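## Task

Move the single carton on the table straight onto the low platform. It must lie flat with its original top face still up, and no carton may overhang the platform's edge. The platform and its two existing cartons should stay undisturbed. The result only counts if it holds without the robot. Finish by releasing suction and moving the tools away.

## Robot and tools

Robot: two arms, left_arm and right_arm. Each ends in a vacuum tool whose cup point (the centre of the 36 mm rim) is what all poses refer to. The cup points along its own +z axis. About 4 cm behind the rim the tool body and wrist camera widen to roughly 9 cm sideways, so leave room near other cartons.

Frame: one scene frame, origin on the table top midway between the arms. +x runs out over the table, +z is up, and left_arm is on the +y side. The arm names do not match image sides. Positions are in metres. Orientations are quaternions in w, x, y, z order. At long reach the printed position can be somewhat off the true one.

Row format, shared by execute_actions and move: one flat list of 16 numbers covering both arms. First come left_arm x, y, z, qw, qx, qy, qz, suction, then the same eight for right_arm. x, y, z, qw, qx, qy, qz are an absolute target pose of the cup point in the scene frame, not an offset. Suction ranges from -1 to 1. Any value above 0.01 turns vacuum on and 0.01 or less turns it off. The setting persists, and 0 counts as a command. To leave an arm alone, resend its last reported pose and suction. To hold an orientation steady, repeat the same quaternion every row rather than copying a drifted reading. A target more than 0.6 m from the arm's last reported position along any cup-point axis gets the whole call refused. On each control step the commanded pose is clipped to within 70 mm and 16 degrees of the measured pose.

execute_actions: "actions" holds zero or one item. An empty list sends nothing and returns the state with pictures. An action item has "rows" (1 to 15 rows) and "steps" (4 to 15, default 15). Each step is 1/30 s, and the last row repeats if rows run out. The final 4 steps of an action run after the result is returned, while you write your reply. A wait item has only "steps" (up to 300), counted from the previous result, so your reply time counts toward it. "pictures": true adds camera images.

move: "target" is one 16-number row as above. "speed" is the top path speed in m/s, from 0.002 to 0.5 (default 0.25), and turning is capped at twice that in rad/s. Both cup points follow straight paths that finish together, lasting 0.5 to 10 s. Paths ignore obstacles and the other arm, and can lag or overshoot, especially with a nearly straight arm. Suction values are sent at the start. The result has a "move:" line giving the ending (done, off_target, moving, held, fault) and the limits that acted. limits=paced means the pose was clipped. limits=held means some steps were blocked, and the arm may then jump faster than "speed". The result also gives each cup point's distance from its target.

wait: "seconds" from 0 to 10 lets the scene run without new commands.

zoom_image: "camera" is one of cam_head_left, cam_head_right, cam_high, cam_low (672x504) or cam_left_wrist, cam_right_wrist (616x616). "region" is [x0, y0, x1, y1] in pixels from the top-left corner, at most 504 by 504.

finished_scene: "scene" is the number of the current scene. Replying without any tool call ends everything.

Result lines: the state line lists each arm's pose and its linear and angular velocities. suction_measured stays near 0 without a seal and reaches 0.83 or more on an airtight face; leaks lower it. part_present turns 1 at 0.50 and back to 0 below 0.45. HELD marks steps whose row was not fully sent. "pose unreachable" means the clearance check altered or blocked that arm. A "Hand target" line appears only when no steps are pending. MOTOR HOT warns of heat. An OVER-TEMPERATURE FAULT brakes the arm until it cools. Holding loads, even while idle, heats motors.

Gripping: switch suction on and press the rim squarely onto a flat, smooth part of the carton's top, away from edges, seams and holes, so it seals all round. Under vacuum the cup shrinks, so the carton sits up to about 12 mm nearer the tool. Vacuum can lift a resting carton even with the tool still. To release, set the carton down on its support, switch suction off, and rise at least 15 mm. If the cup seals onto the table, switch suction off to free it.

Faults and hazards: the arms are stiff. Aiming even slightly past a firm contact, or arriving fast, can cause a fault. That arm then stops for 10 s, yields to the contact, and drops the rest of the call. Load limits in N m: waist 299, shoulder 299, elbow 140, forearm roll 39.6, wrist pitch 39.6, wrist roll 39.6. Any outside force of 144 N also faults an arm. Joint ranges in rad: elbow -2.792 to 2.792, all others -6.283 to 6.283. Keep the arms from striking each other. Do not drop cartons, stack them, leave them overhanging, bump the platform or its cartons, or push anything off the table, which is an outright failure. Loose objects may occasionally get a small external nudge.

Each tool is called after "Call:" in YAML: its name, and indented under it one key for each argument.

## Session

Call:
execute_actions:
  actions: []

Scene clock: 0.00 s of 9600.00 s.
left_arm: end_effector_position=(+0.6860, +0.4929, +0.3617) suction_measured=0.00 part_present=0 end_effector_quat_wxyz=(-0.000, -0.271, +0.963, -0.000) end_effector_velocity=(-0.000, +0.001, +0.000) end_effector_angular_velocity=(+0.000, -0.000, +0.002) | right_arm: end_effector_position=(+0.6712, -0.4264, +0.3620) suction_measured=0.00 part_present=0 end_effector_quat_wxyz=(+0.000, +0.191, +0.982, +0.000) end_effector_velocity=(-0.000, +0.000, +0.000) end_effector_angular_velocity=(+0.000, -0.001, +0.000)
Joint positions: left_arm=[-0.053  0.168  1.619 -0.001  1.355 -0.577] | right_arm=[-0.055  0.166  1.621  0.001  1.354  0.47 ]
Joint velocities: left_arm=[ 0.002 -0.001 -0.     0.     0.     0.   ] | right_arm=[ 0.    -0.001  0.     0.     0.     0.   ]
Hand target (left_arm): +0.686, +0.493, +0.362; -0.000, -0.271, +0.963, -0.000
Hand target (right_arm): +0.671, -0.426, +0.362; +0.000, +0.191, +0.982, +0.000

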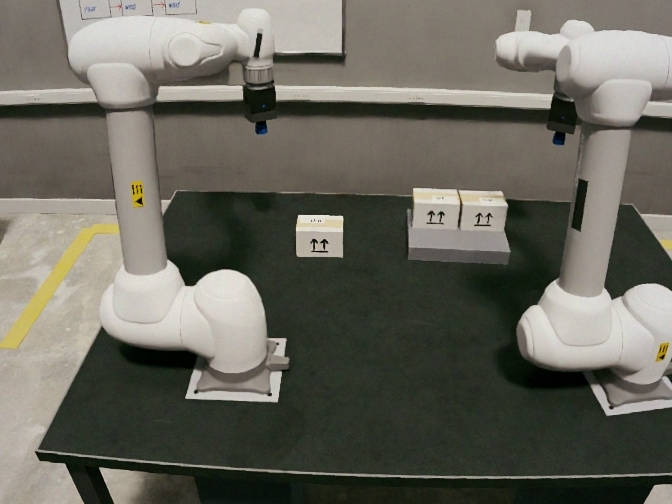

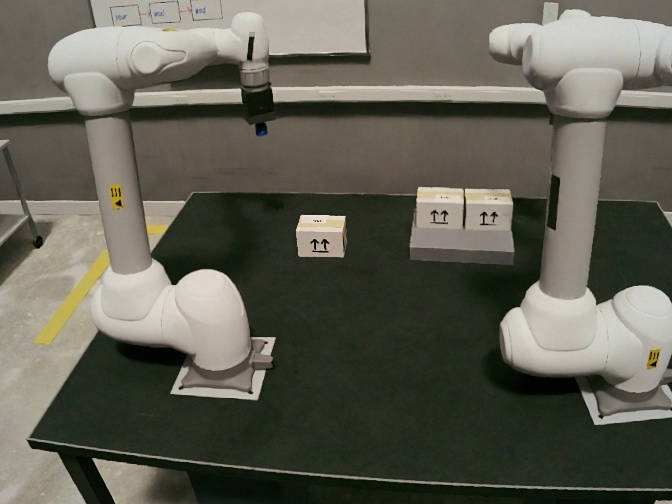

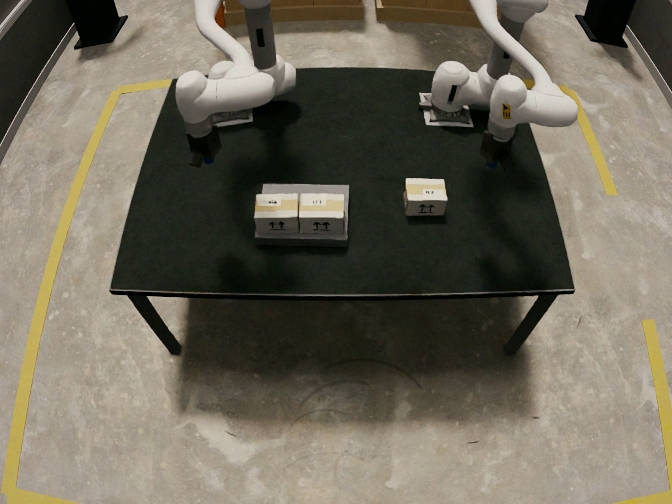

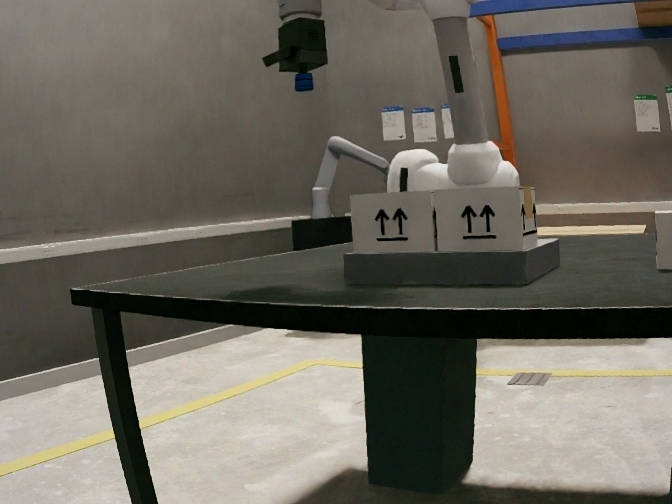

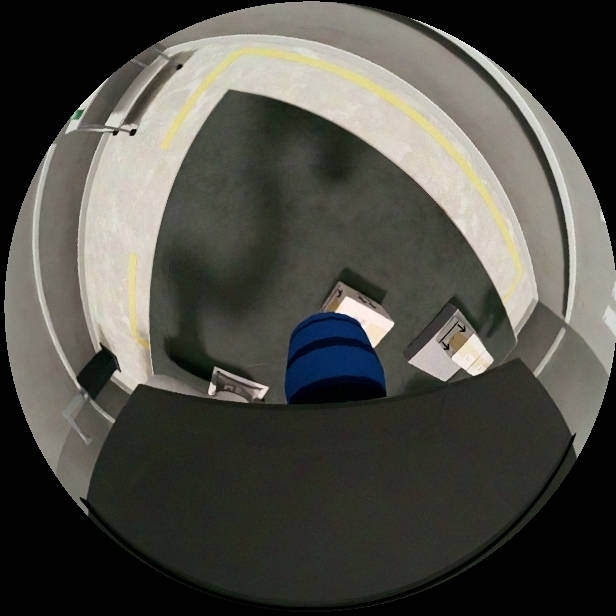

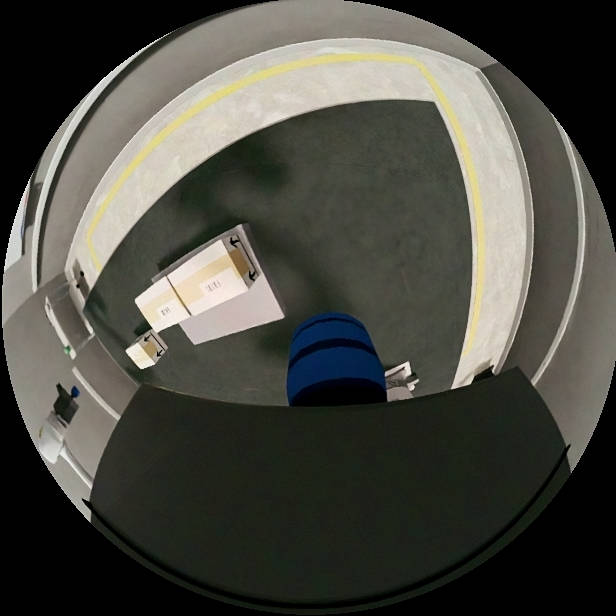

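Call:
zoom_image:
  camera: "cam_high"
  region: [240, 160, 470, 260]

Call:
zoom_image:
  camera: "cam_left_wrist"
  region: [300, 260, 510, 400]

Call:
zoom_image:
  camera: "cam_right_wrist"
  region: [110, 210, 300, 380]

Call:
zoom_image:
  camera: "cam_head_left"
  region: [280, 175, 530, 275]

Region (240, 160, 470, 260) of cam_high's 672x504 image, scaled by 2.191, with more detail than that image has; it fills the top 219 rows of this view, and the rest is white.

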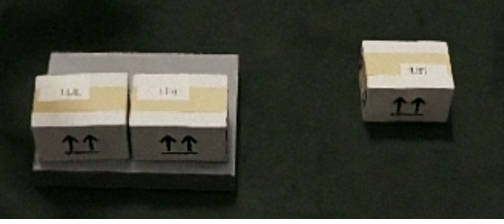

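Region (300, 260, 510, 400) of cam_left_wrist's 616x616 image, scaled by 2.400, with more detail than that image has.

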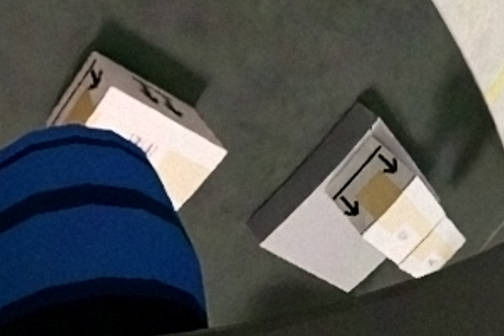

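Region (110, 210, 300, 380) of cam_right_wrist's 616x616 image, scaled by 2.653, with more detail than that image has; it fills the top 451 rows of this view, and the rest is white.

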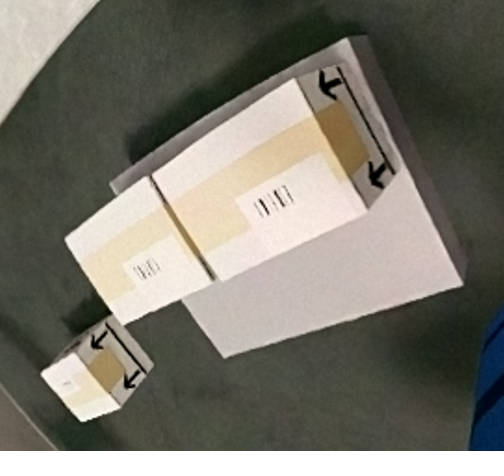

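Region (280, 175, 530, 275) of cam_head_left's 672x504 image, scaled by 2.016, with more detail than that image has; it fills the top 202 rows of this view, and the rest is white.

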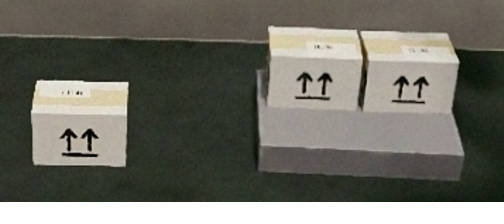

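Call:
zoom_image:
  camera: "cam_low"
  region: [330, 170, 672, 300]

Call:
zoom_image:
  camera: "cam_left_wrist"
  region: [310, 270, 410, 350]

Call:
zoom_image:
  camera: "cam_left_wrist"
  region: [395, 295, 505, 390]

Region (330, 170, 672, 300) of cam_low's 672x504 image, scaled by 1.474, with more detail than that image has; it fills the top 192 rows of this view, and the rest is white.

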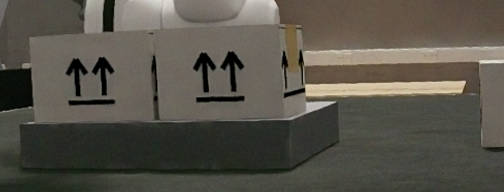

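Region (310, 270, 410, 350) of cam_left_wrist's 616x616 image, scaled by 5.040, with more detail than that image has; it fills the top 403 rows of this view, and the rest is white.

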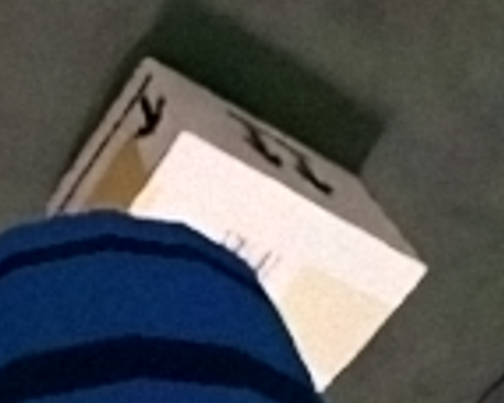

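Region (395, 295, 505, 390) of cam_left_wrist's 616x616 image, scaled by 4.582, with more detail than that image has; it fills the top 435 rows of this view, and the rest is white.

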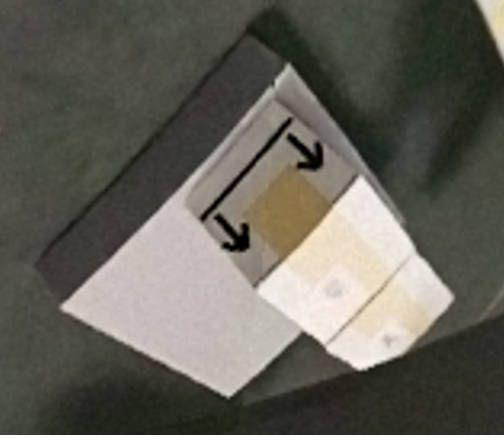

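Call:
move:
  target: [0.58, 0.301, 0.15, 0, -0.0175, 0.9998, 0, 0, 0.6712, -0.4264, 0.362, 0, 0.191, 0.982, 0, 0]
  speed: 0.4

Call:
zoom_image:
  camera: "cam_left_wrist"
  region: [160, 180, 480, 400]

Scene clock: 4.97 s of 9600.00 s.
left_arm: end_effector_position=(+0.5801, +0.3009, +0.1500) suction_measured=0.00 part_present=0 end_effector_quat_wxyz=(+0.000, -0.018, +1.000, +0.000) end_effector_velocity=(+0.000, -0.000, +0.000) end_effector_angular_velocity=(-0.000, -0.001, -0.000) | right_arm: end_effector_position=(+0.6712, -0.4264, +0.3620) suction_measured=0.00 part_present=0 end_effector_quat_wxyz=(-0.000, +0.191, +0.982, +0.000) end_effector_velocity=(+0.000, -0.001, -0.000) end_effector_angular_velocity=(-0.001, +0.000, -0.001)
Joint positions: left_arm=[-0.398  0.193  2.006  0.     0.942 -0.409] | right_arm=[-0.054  0.166  1.621  0.     1.355  0.471]
Joint velocities: left_arm=[-0.    -0.     0.     0.    -0.001  0.   ] | right_arm=[-0.001  0.     0.    -0.001  0.     0.001]
Hand target (left_arm): +0.580, +0.301, +0.150; -0.000, -0.018, +1.000, +0.000
Hand target (right_arm): +0.671, -0.426, +0.362; -0.000, +0.191, +0.982, +0.000
Off the commanded pose (left_arm): 0.000 m, 0 deg.
Off the commanded pose (right_arm): 0.000 m, 0 deg.
Kept back: nothing.
After step 90, 0.77 s passed at rest.
move: done

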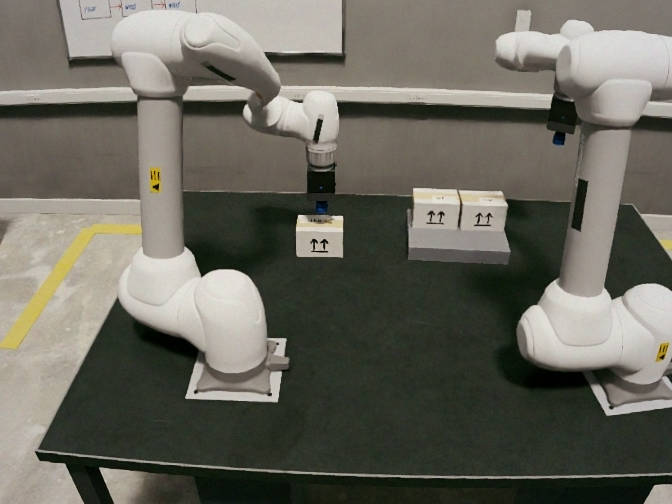

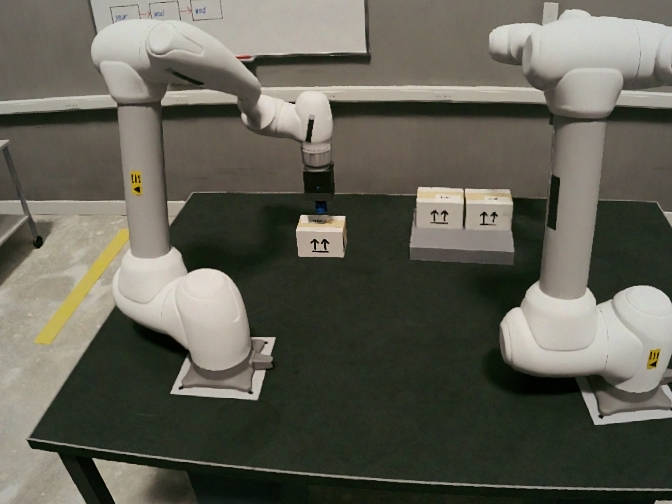

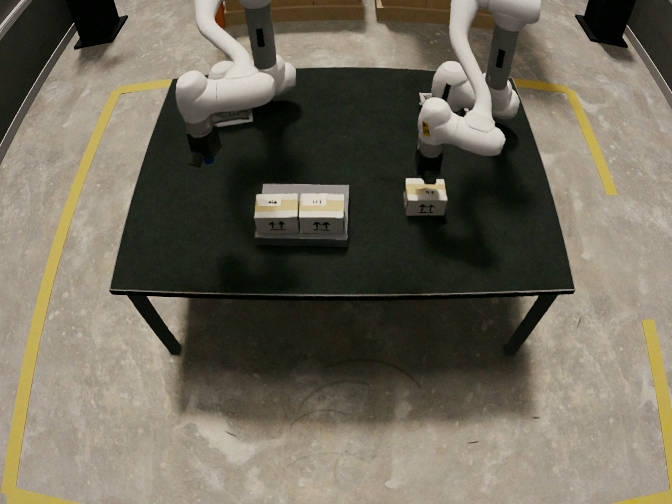

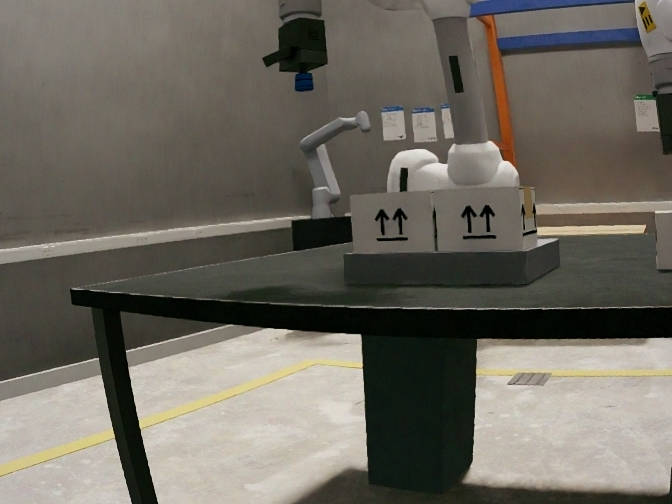

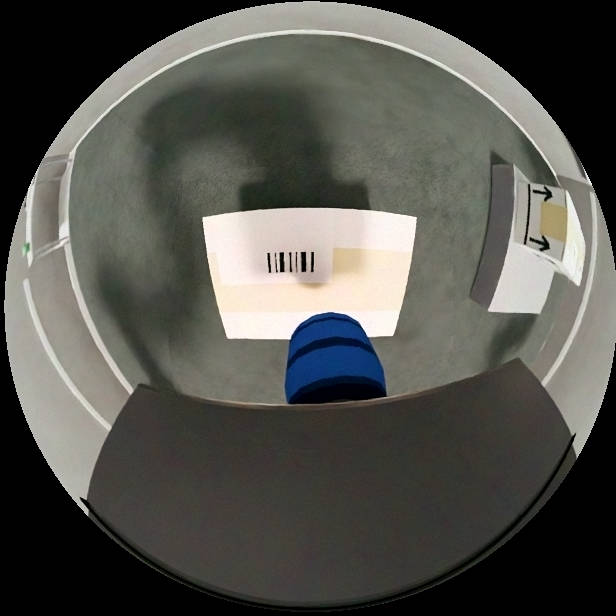

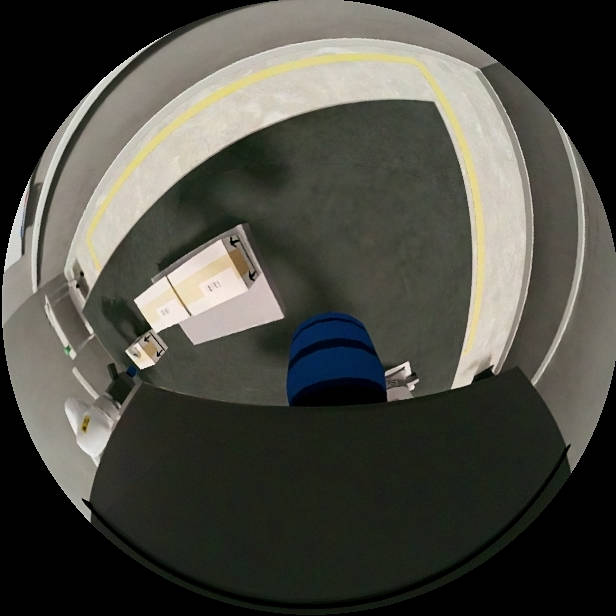

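Region (160, 180, 480, 400) of cam_left_wrist's 616x616 image, scaled by 1.575, with more detail than that image has; it fills the top 346 rows of this view, and the rest is white.

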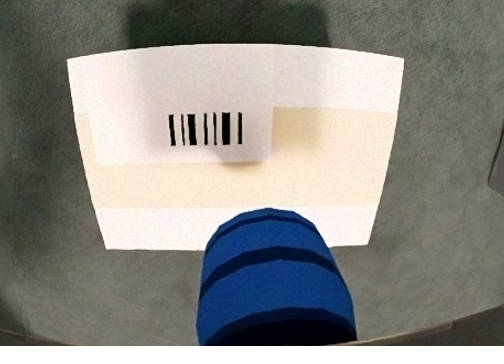

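Call:
move:
  target: [0.586, 0.310, 0.081, 0, -0.022, 0.9998, 0, 1, 0.6712, -0.4264, 0.362, 0, 0.191, 0.982, 0, 0]
  speed: 0.1

Scene clock: 6.20 s of 9600.00 s.
left_arm: end_effector_position=(+0.5862, +0.3099, +0.0815) suction_measured=0.91 part_present=1 end_effector_quat_wxyz=(+0.000, -0.022, +1.000, -0.000) end_effector_velocity=(-0.000, +0.001, -0.002) end_effector_angular_velocity=(+0.001, +0.002, +0.001) | right_arm: end_effector_position=(+0.6712, -0.4264, +0.3620) suction_measured=0.00 part_present=0 end_effector_quat_wxyz=(-0.000, +0.191, +0.982, -0.000) end_effector_velocity=(+0.000, +0.000, -0.000) end_effector_angular_velocity=(-0.001, +0.001, +0.001)
Joint positions: left_arm=[-0.379  0.276  2.055 -0.     0.809 -0.399] | right_arm=[-0.054  0.166  1.621 -0.     1.355  0.471]
Joint velocities: left_arm=[ 0.001  0.003  0.001  0.    -0.002  0.   ] | right_arm=[ 0.     0.001 -0.    -0.001  0.    -0.   ]
Hand target (left_arm): +0.586, +0.310, +0.081; +0.000, -0.022, +1.000, +0.000
Hand target (right_arm): +0.671, -0.426, +0.362; -0.000, +0.191, +0.982, -0.000
Off the commanded pose (left_arm): 0.001 m, 0 deg.
Off the commanded pose (right_arm): 0.000 m, 0 deg.
Kept back: nothing.
move: done

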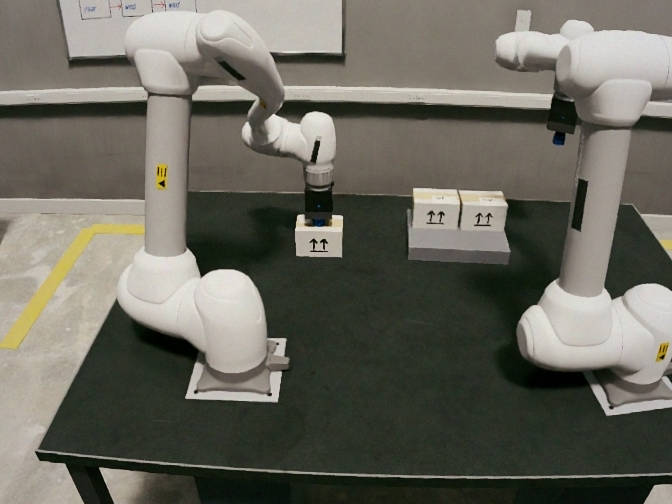

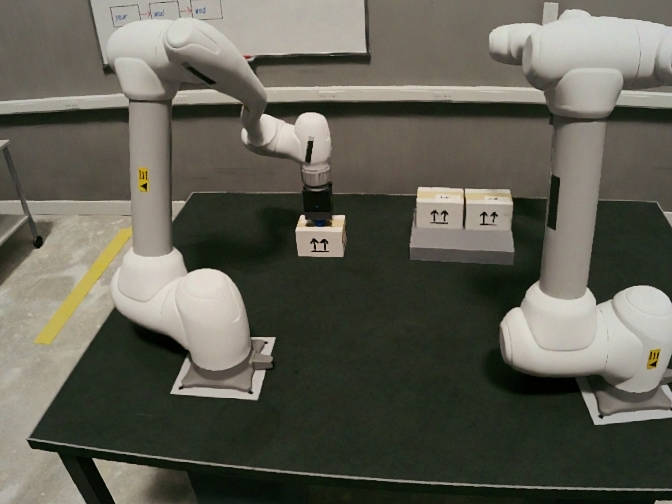

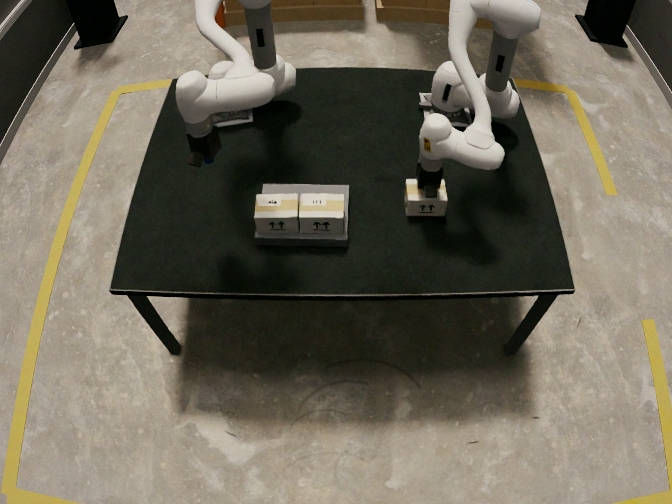

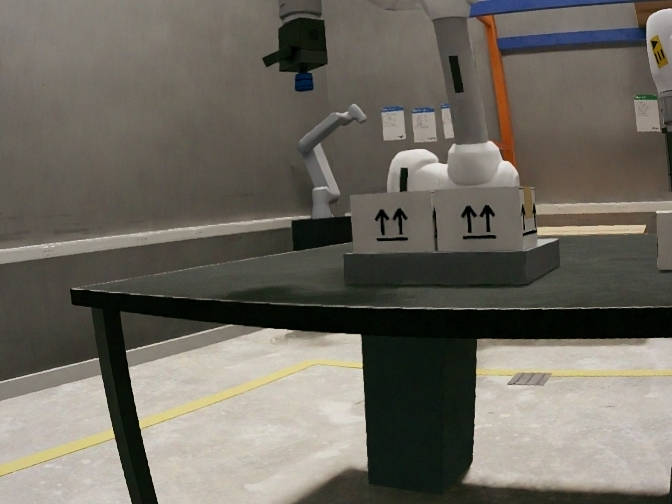

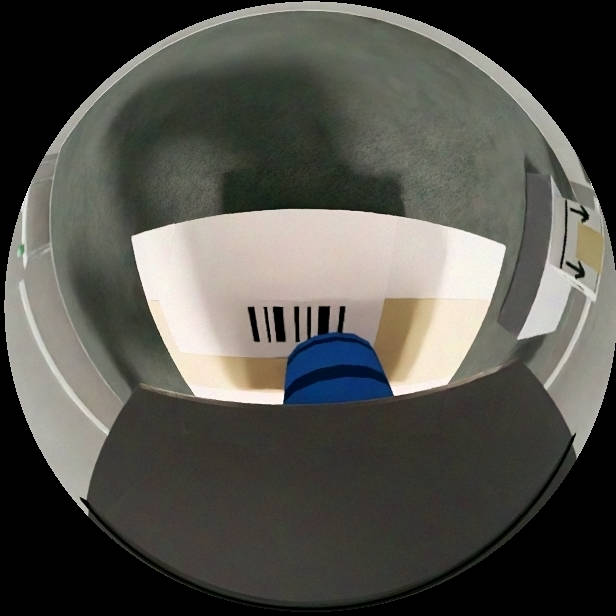

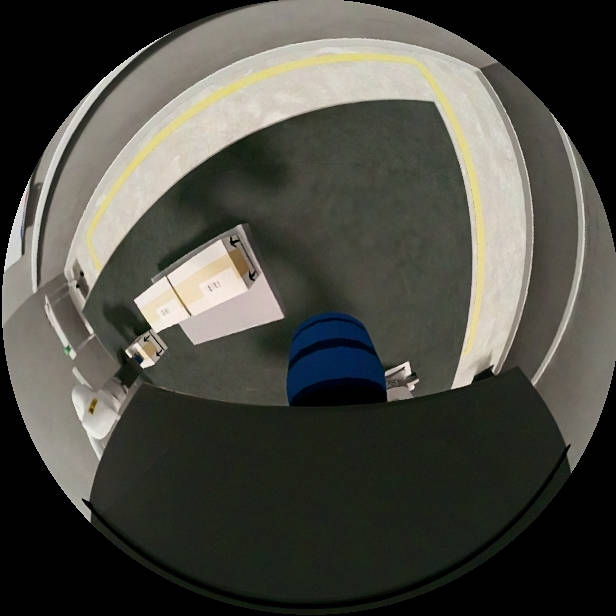

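Call:
move:
  target: [0.577, -0.07, 0.195, 0, 0, 1, 0, 1, 0.6712, -0.4264, 0.362, 0, 0.191, 0.982, 0, 0]
  speed: 0.35

Call:
zoom_image:
  camera: "cam_left_wrist"
  region: [100, 60, 540, 300]

Scene clock: 16.30 s of 9600.00 s.
left_arm: end_effector_position=(+0.5860, +0.3100, +0.0826) suction_measured=0.93 part_present=1 end_effector_quat_wxyz=(+0.000, -0.022, +1.000, -0.000) end_effector_velocity=(-0.000, -0.002, -0.000) end_effector_angular_velocity=(-0.001, -0.000, -0.002) | right_arm: end_effector_position=(+0.6712, -0.4264, +0.3620) suction_measured=0.00 part_present=0 end_effector_quat_wxyz=(-0.000, +0.191, +0.982, -0.000) end_effector_velocity=(+0.000, -0.000, -0.001) end_effector_angular_velocity=(-0.001, +0.001, +0.001)
Joint positions: left_arm=[-0.379  0.275  2.055 -0.     0.811 -0.399] | right_arm=[-0.054  0.166  1.621 -0.     1.355  0.471]
Joint velocities: left_arm=[-0.003  0.     0.    -0.001 -0.001  0.   ] | right_arm=[ 0.     0.001 -0.    -0.001 -0.     0.   ]
Hand target (left_arm): +0.586, +0.310, +0.083; +0.000, -0.022, +1.000, -0.000
Hand target (right_arm): +0.671, -0.426, +0.362; -0.000, +0.191, +0.982, -0.000
Off the commanded pose (left_arm): 0.396 m, 3 deg.
Off the commanded pose (right_arm): 0.000 m, 0 deg.
FORCE FAULT: contact force on the left arm reached its limit, and that arm stopped for 10 seconds. The contact can be on any part of that arm, not only on its tool. That arm ran no command of this call. That arm holds still and accepts commands again. Move the arm away from the contact; if what it grips holds it there, let go first. Pushing or pulling that hard again can fault the arm again.
Kept back: nothing.
The stop of the left arm began at step 3 of this call (marked STOPPED below). From that step on that arm followed nothing that you had sent. Nothing is kept back now.
Steps of this call (steps 1 to 3: nothing new was sent). Readings (end_effector_position | what the end effector reports):
1: left_arm (+0.5862, +0.3099, +0.0815) | right_arm (+0.6712, -0.4264, +0.3620) | left_arm suction_measured=0.93 part_present=1 | right_arm suction_measured=0.00 part_present=0
2: left_arm (+0.5862, +0.3099, +0.0815) | right_arm (+0.6712, -0.4264, +0.3620) | left_arm suction_measured=0.93 part_present=1 | right_arm suction_measured=0.00 part_present=0
3: the state above STOPPED (the left arm)
move: fault (left_arm)

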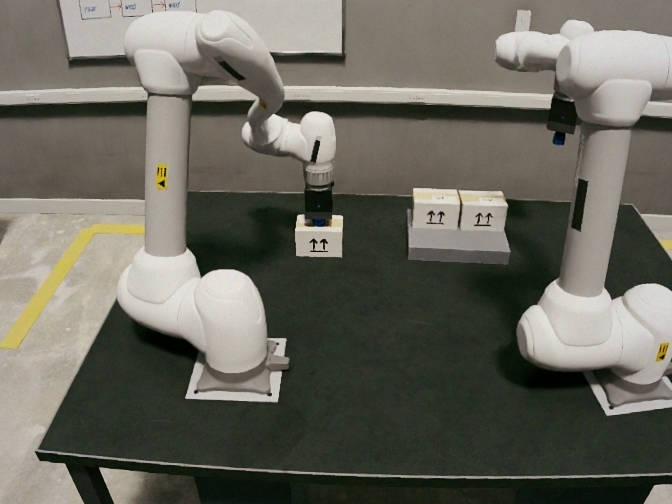

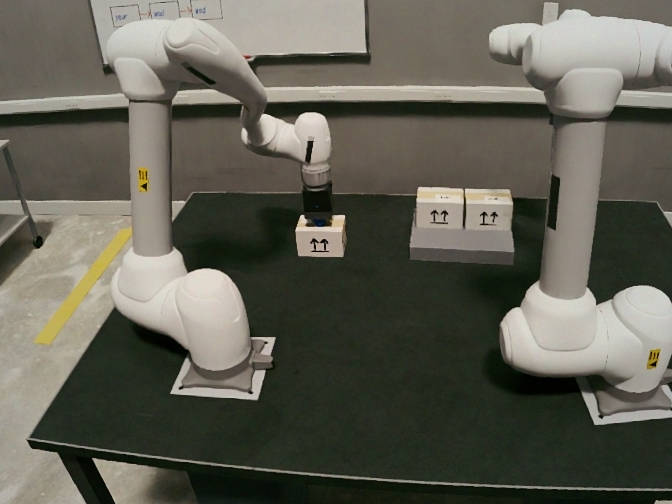

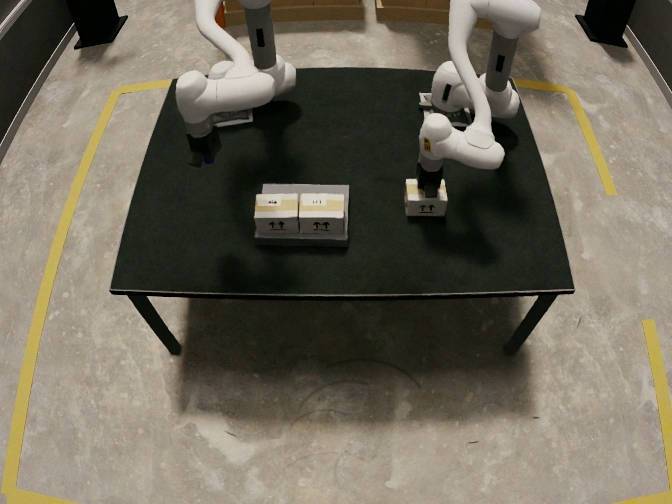

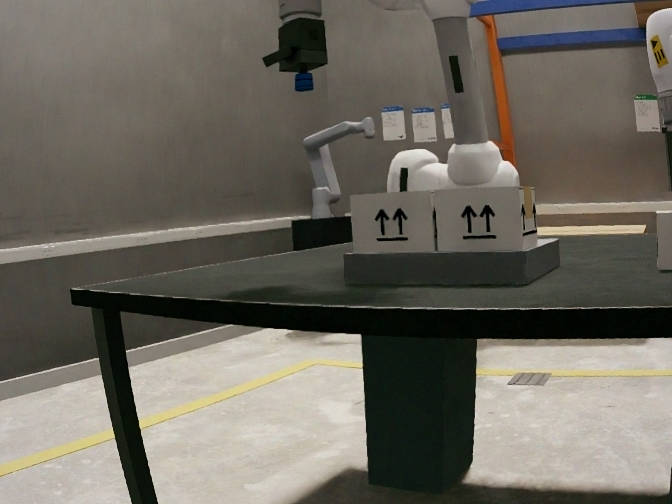

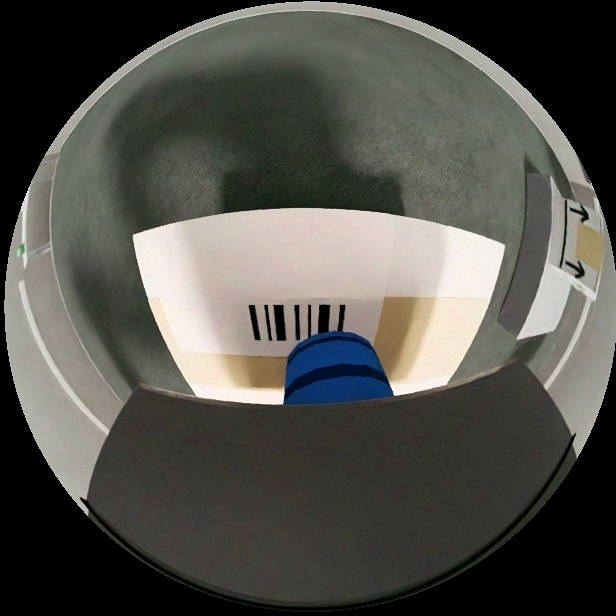

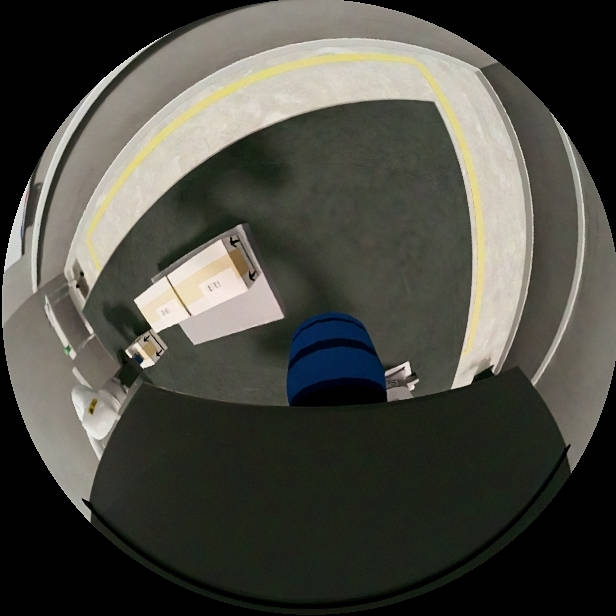

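Region (100, 60, 540, 300) of cam_left_wrist's 616x616 image, scaled by 1.145, with more detail than that image has; it fills the top 275 rows of this view, and the rest is white.

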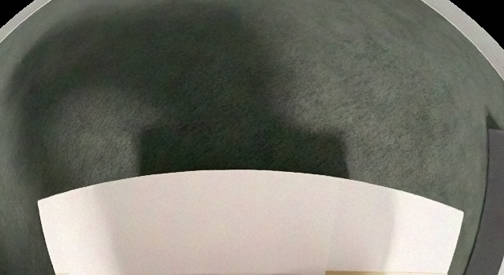

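Call:
move:
  target: [0.585, 0.295, 0.15, 0, -0.018, 0.9998, 0, 1, 0.6712, -0.4264, 0.362, 0, 0.191, 0.982, 0, 0]
  speed: 0.2

Call:
move:
  target: [0.576, -0.07, 0.16, 0, 0, 1, 0, 1, 0.6712, -0.4264, 0.362, 0, 0.191, 0.982, 0, 0]
  speed: 0.35

Call:
zoom_image:
  camera: "cam_left_wrist"
  region: [100, 60, 540, 300]

Call:
zoom_image:
  camera: "cam_head_left"
  region: [380, 160, 540, 280]

Scene clock: 17.30 s of 9600.00 s.
left_arm: end_effector_position=(+0.5850, +0.2950, +0.1500) suction_measured=0.93 part_present=1 end_effector_quat_wxyz=(-0.000, -0.018, +1.000, -0.000) end_effector_velocity=(-0.000, -0.001, -0.000) end_effector_angular_velocity=(-0.000, +0.001, -0.000) | right_arm: end_effector_position=(+0.6712, -0.4264, +0.3620) suction_measured=0.00 part_present=0 end_effector_quat_wxyz=(-0.000, +0.191, +0.982, -0.000) end_effector_velocity=(+0.000, -0.001, -0.001) end_effector_angular_velocity=(-0.000, +0.001, -0.001)
Joint positions: left_arm=[-0.404  0.203  1.995 -0.     0.944 -0.415] | right_arm=[-0.054  0.166  1.621 -0.     1.355  0.471]
Joint velocities: left_arm=[-0.001  0.001 -0.001 -0.001  0.001 -0.   ] | right_arm=[-0.001  0.001  0.    -0.    -0.     0.   ]
Hand target (left_arm): +0.585, +0.295, +0.150; -0.000, -0.018, +1.000, -0.000
Hand target (right_arm): +0.671, -0.426, +0.362; -0.000, +0.191, +0.982, -0.000
Off the commanded pose (left_arm): 0.000 m, 0 deg.
Off the commanded pose (right_arm): 0.000 m, 0 deg.
Kept back: nothing.
move: done

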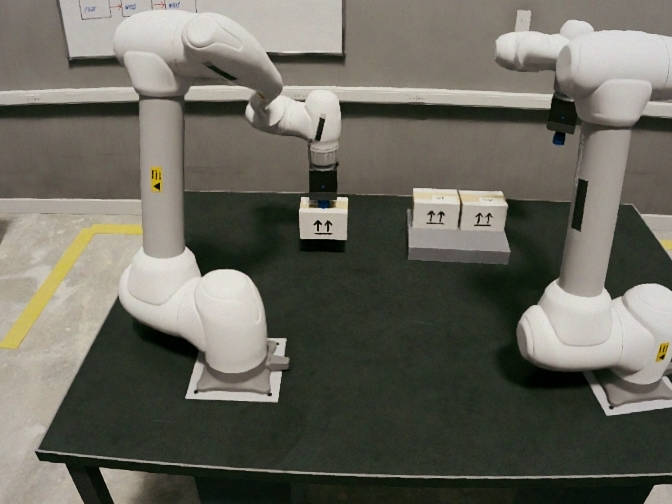

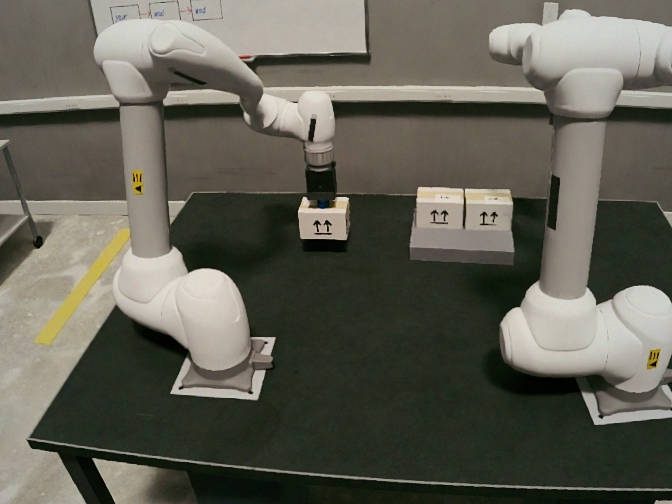

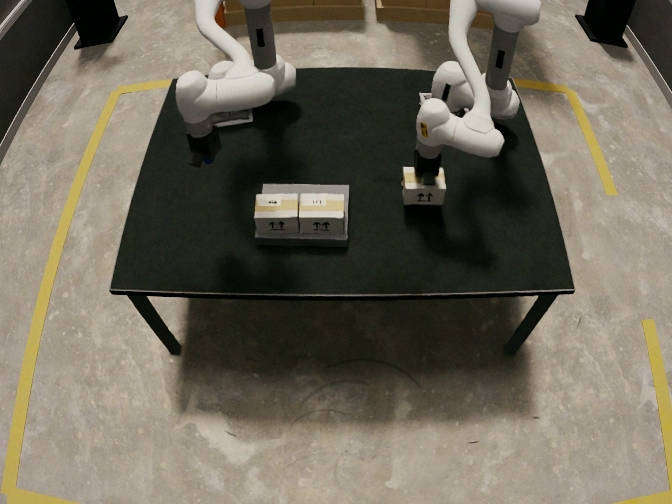

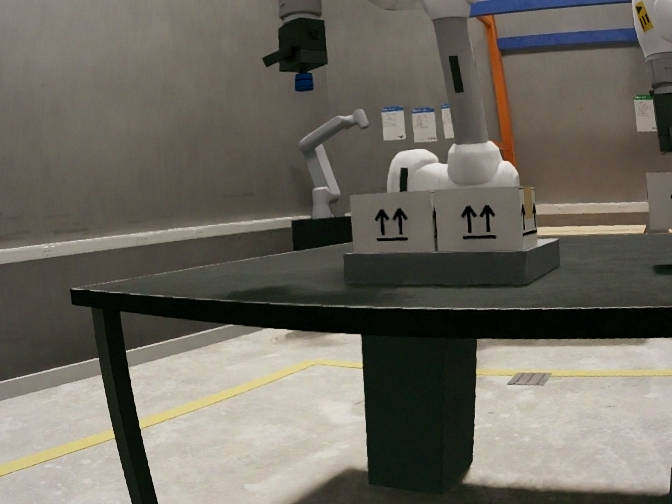

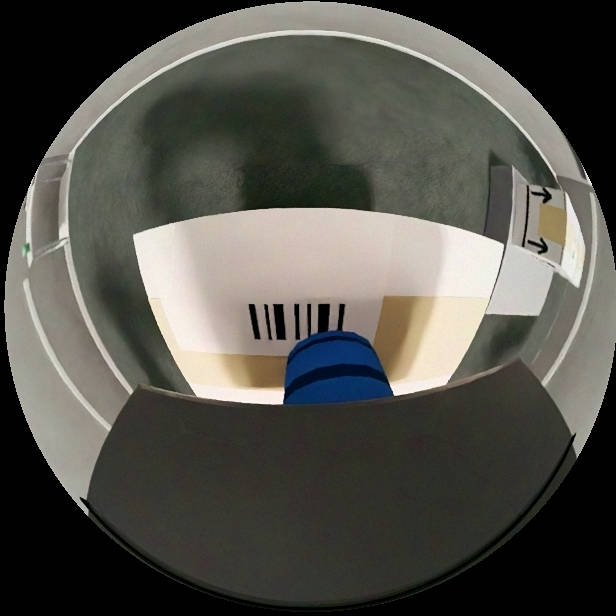

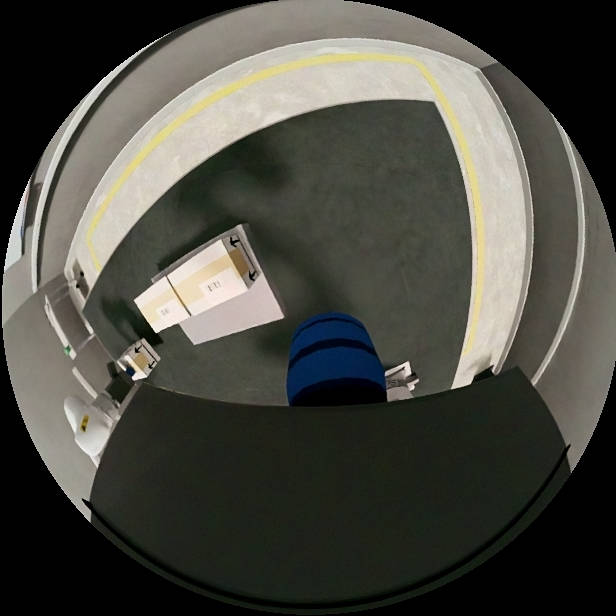

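Scene clock: 18.77 s of 9600.00 s.
left_arm: end_effector_position=(+0.5759, -0.0701, +0.1599) suction_measured=0.93 part_present=1 end_effector_quat_wxyz=(-0.000, +0.000, +1.000, +0.000) end_effector_velocity=(+0.000, +0.000, -0.001) end_effector_angular_velocity=(+0.002, +0.001, -0.000) | right_arm: end_effector_position=(+0.6712, -0.4264, +0.3620) suction_measured=0.00 part_present=0 end_effector_quat_wxyz=(-0.000, +0.191, +0.982, -0.000) end_effector_velocity=(-0.000, +0.000, +0.000) end_effector_angular_velocity=(+0.001, -0.000, +0.000)
Joint positions: left_arm=[-0.861  0.462  1.604  0.     1.076 -0.837] | right_arm=[-0.054  0.166  1.621 -0.     1.355  0.471]
Joint velocities: left_arm=[ 0.     0.001 -0.001  0.001  0.001 -0.   ] | right_arm=[ 0.    -0.    -0.     0.001 -0.    -0.   ]
Hand target (left_arm): +0.576, -0.070, +0.160; -0.000, +0.000, +1.000, +0.000
Hand target (right_arm): +0.671, -0.426, +0.362; -0.000, +0.191, +0.982, -0.000
Off the commanded pose (left_arm): 0.000 m, 0 deg.
Off the commanded pose (right_arm): 0.000 m, 0 deg.
Kept back: nothing.
move: done

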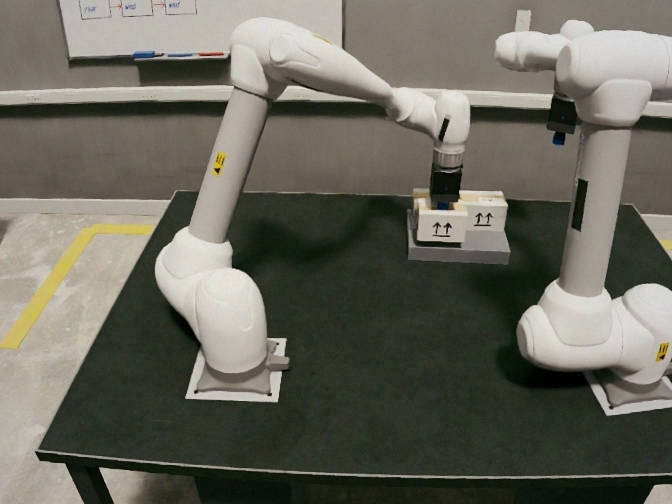

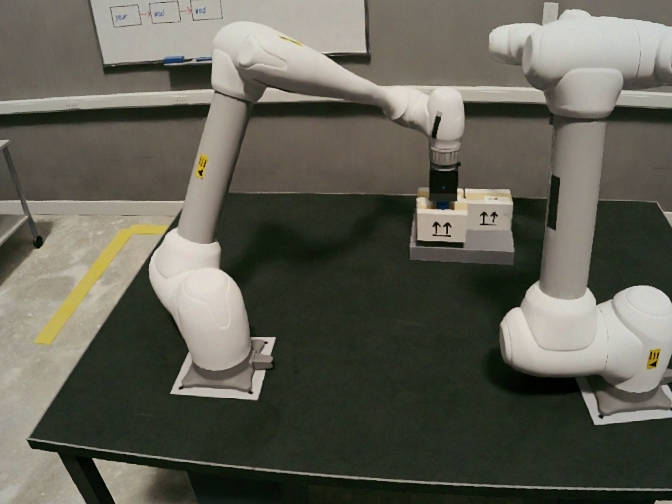

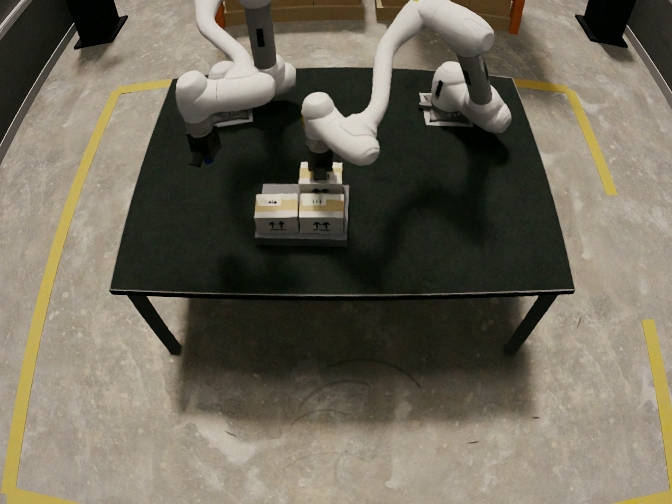

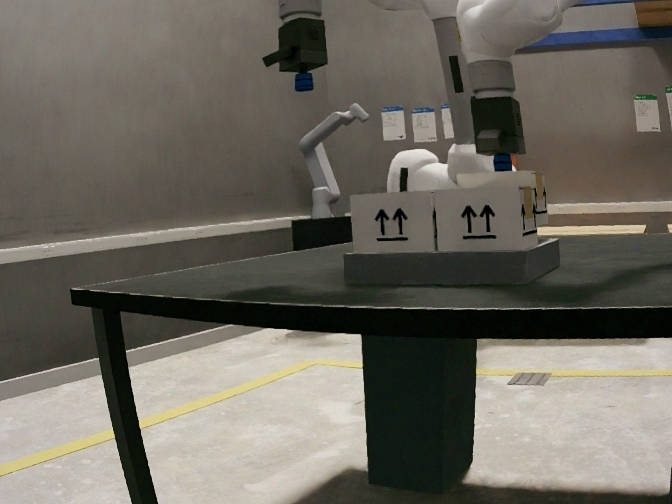

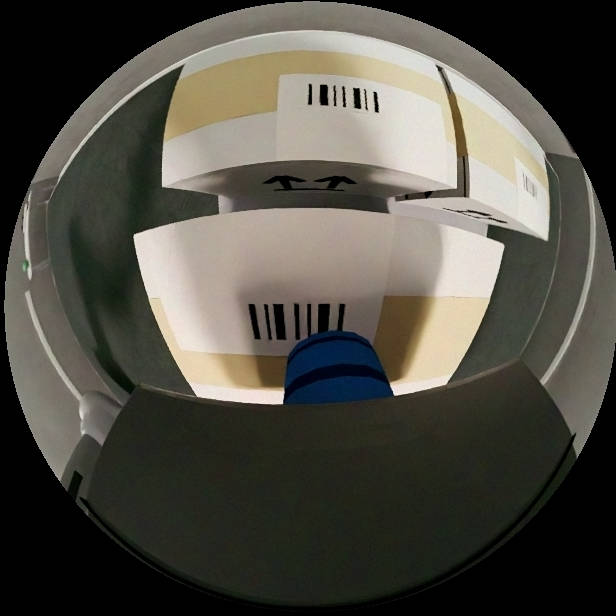

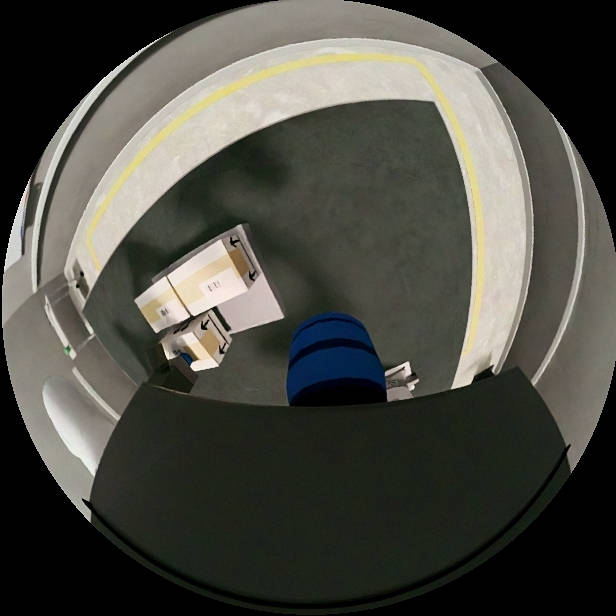

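Region (100, 60, 540, 300) of cam_left_wrist's 616x616 image, scaled by 1.145, with more detail than that image has; it fills the top 275 rows of this view, and the rest is white.

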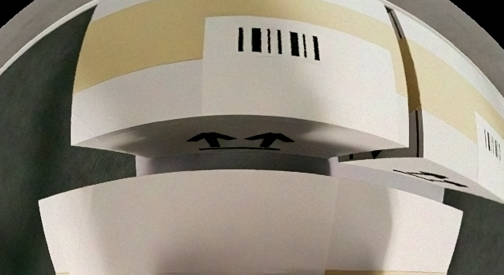

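Region (380, 160, 540, 280) of cam_head_left's 672x504 image, scaled by 3.150, with more detail than that image has; it fills the top 378 rows of this view, and the rest is white.

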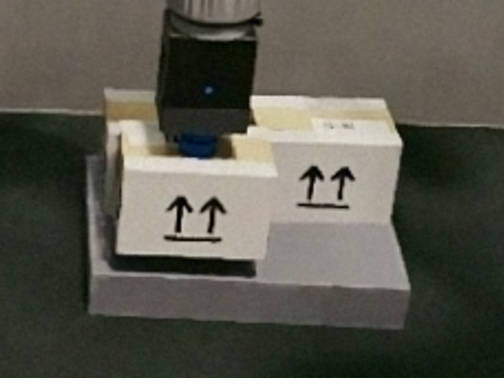

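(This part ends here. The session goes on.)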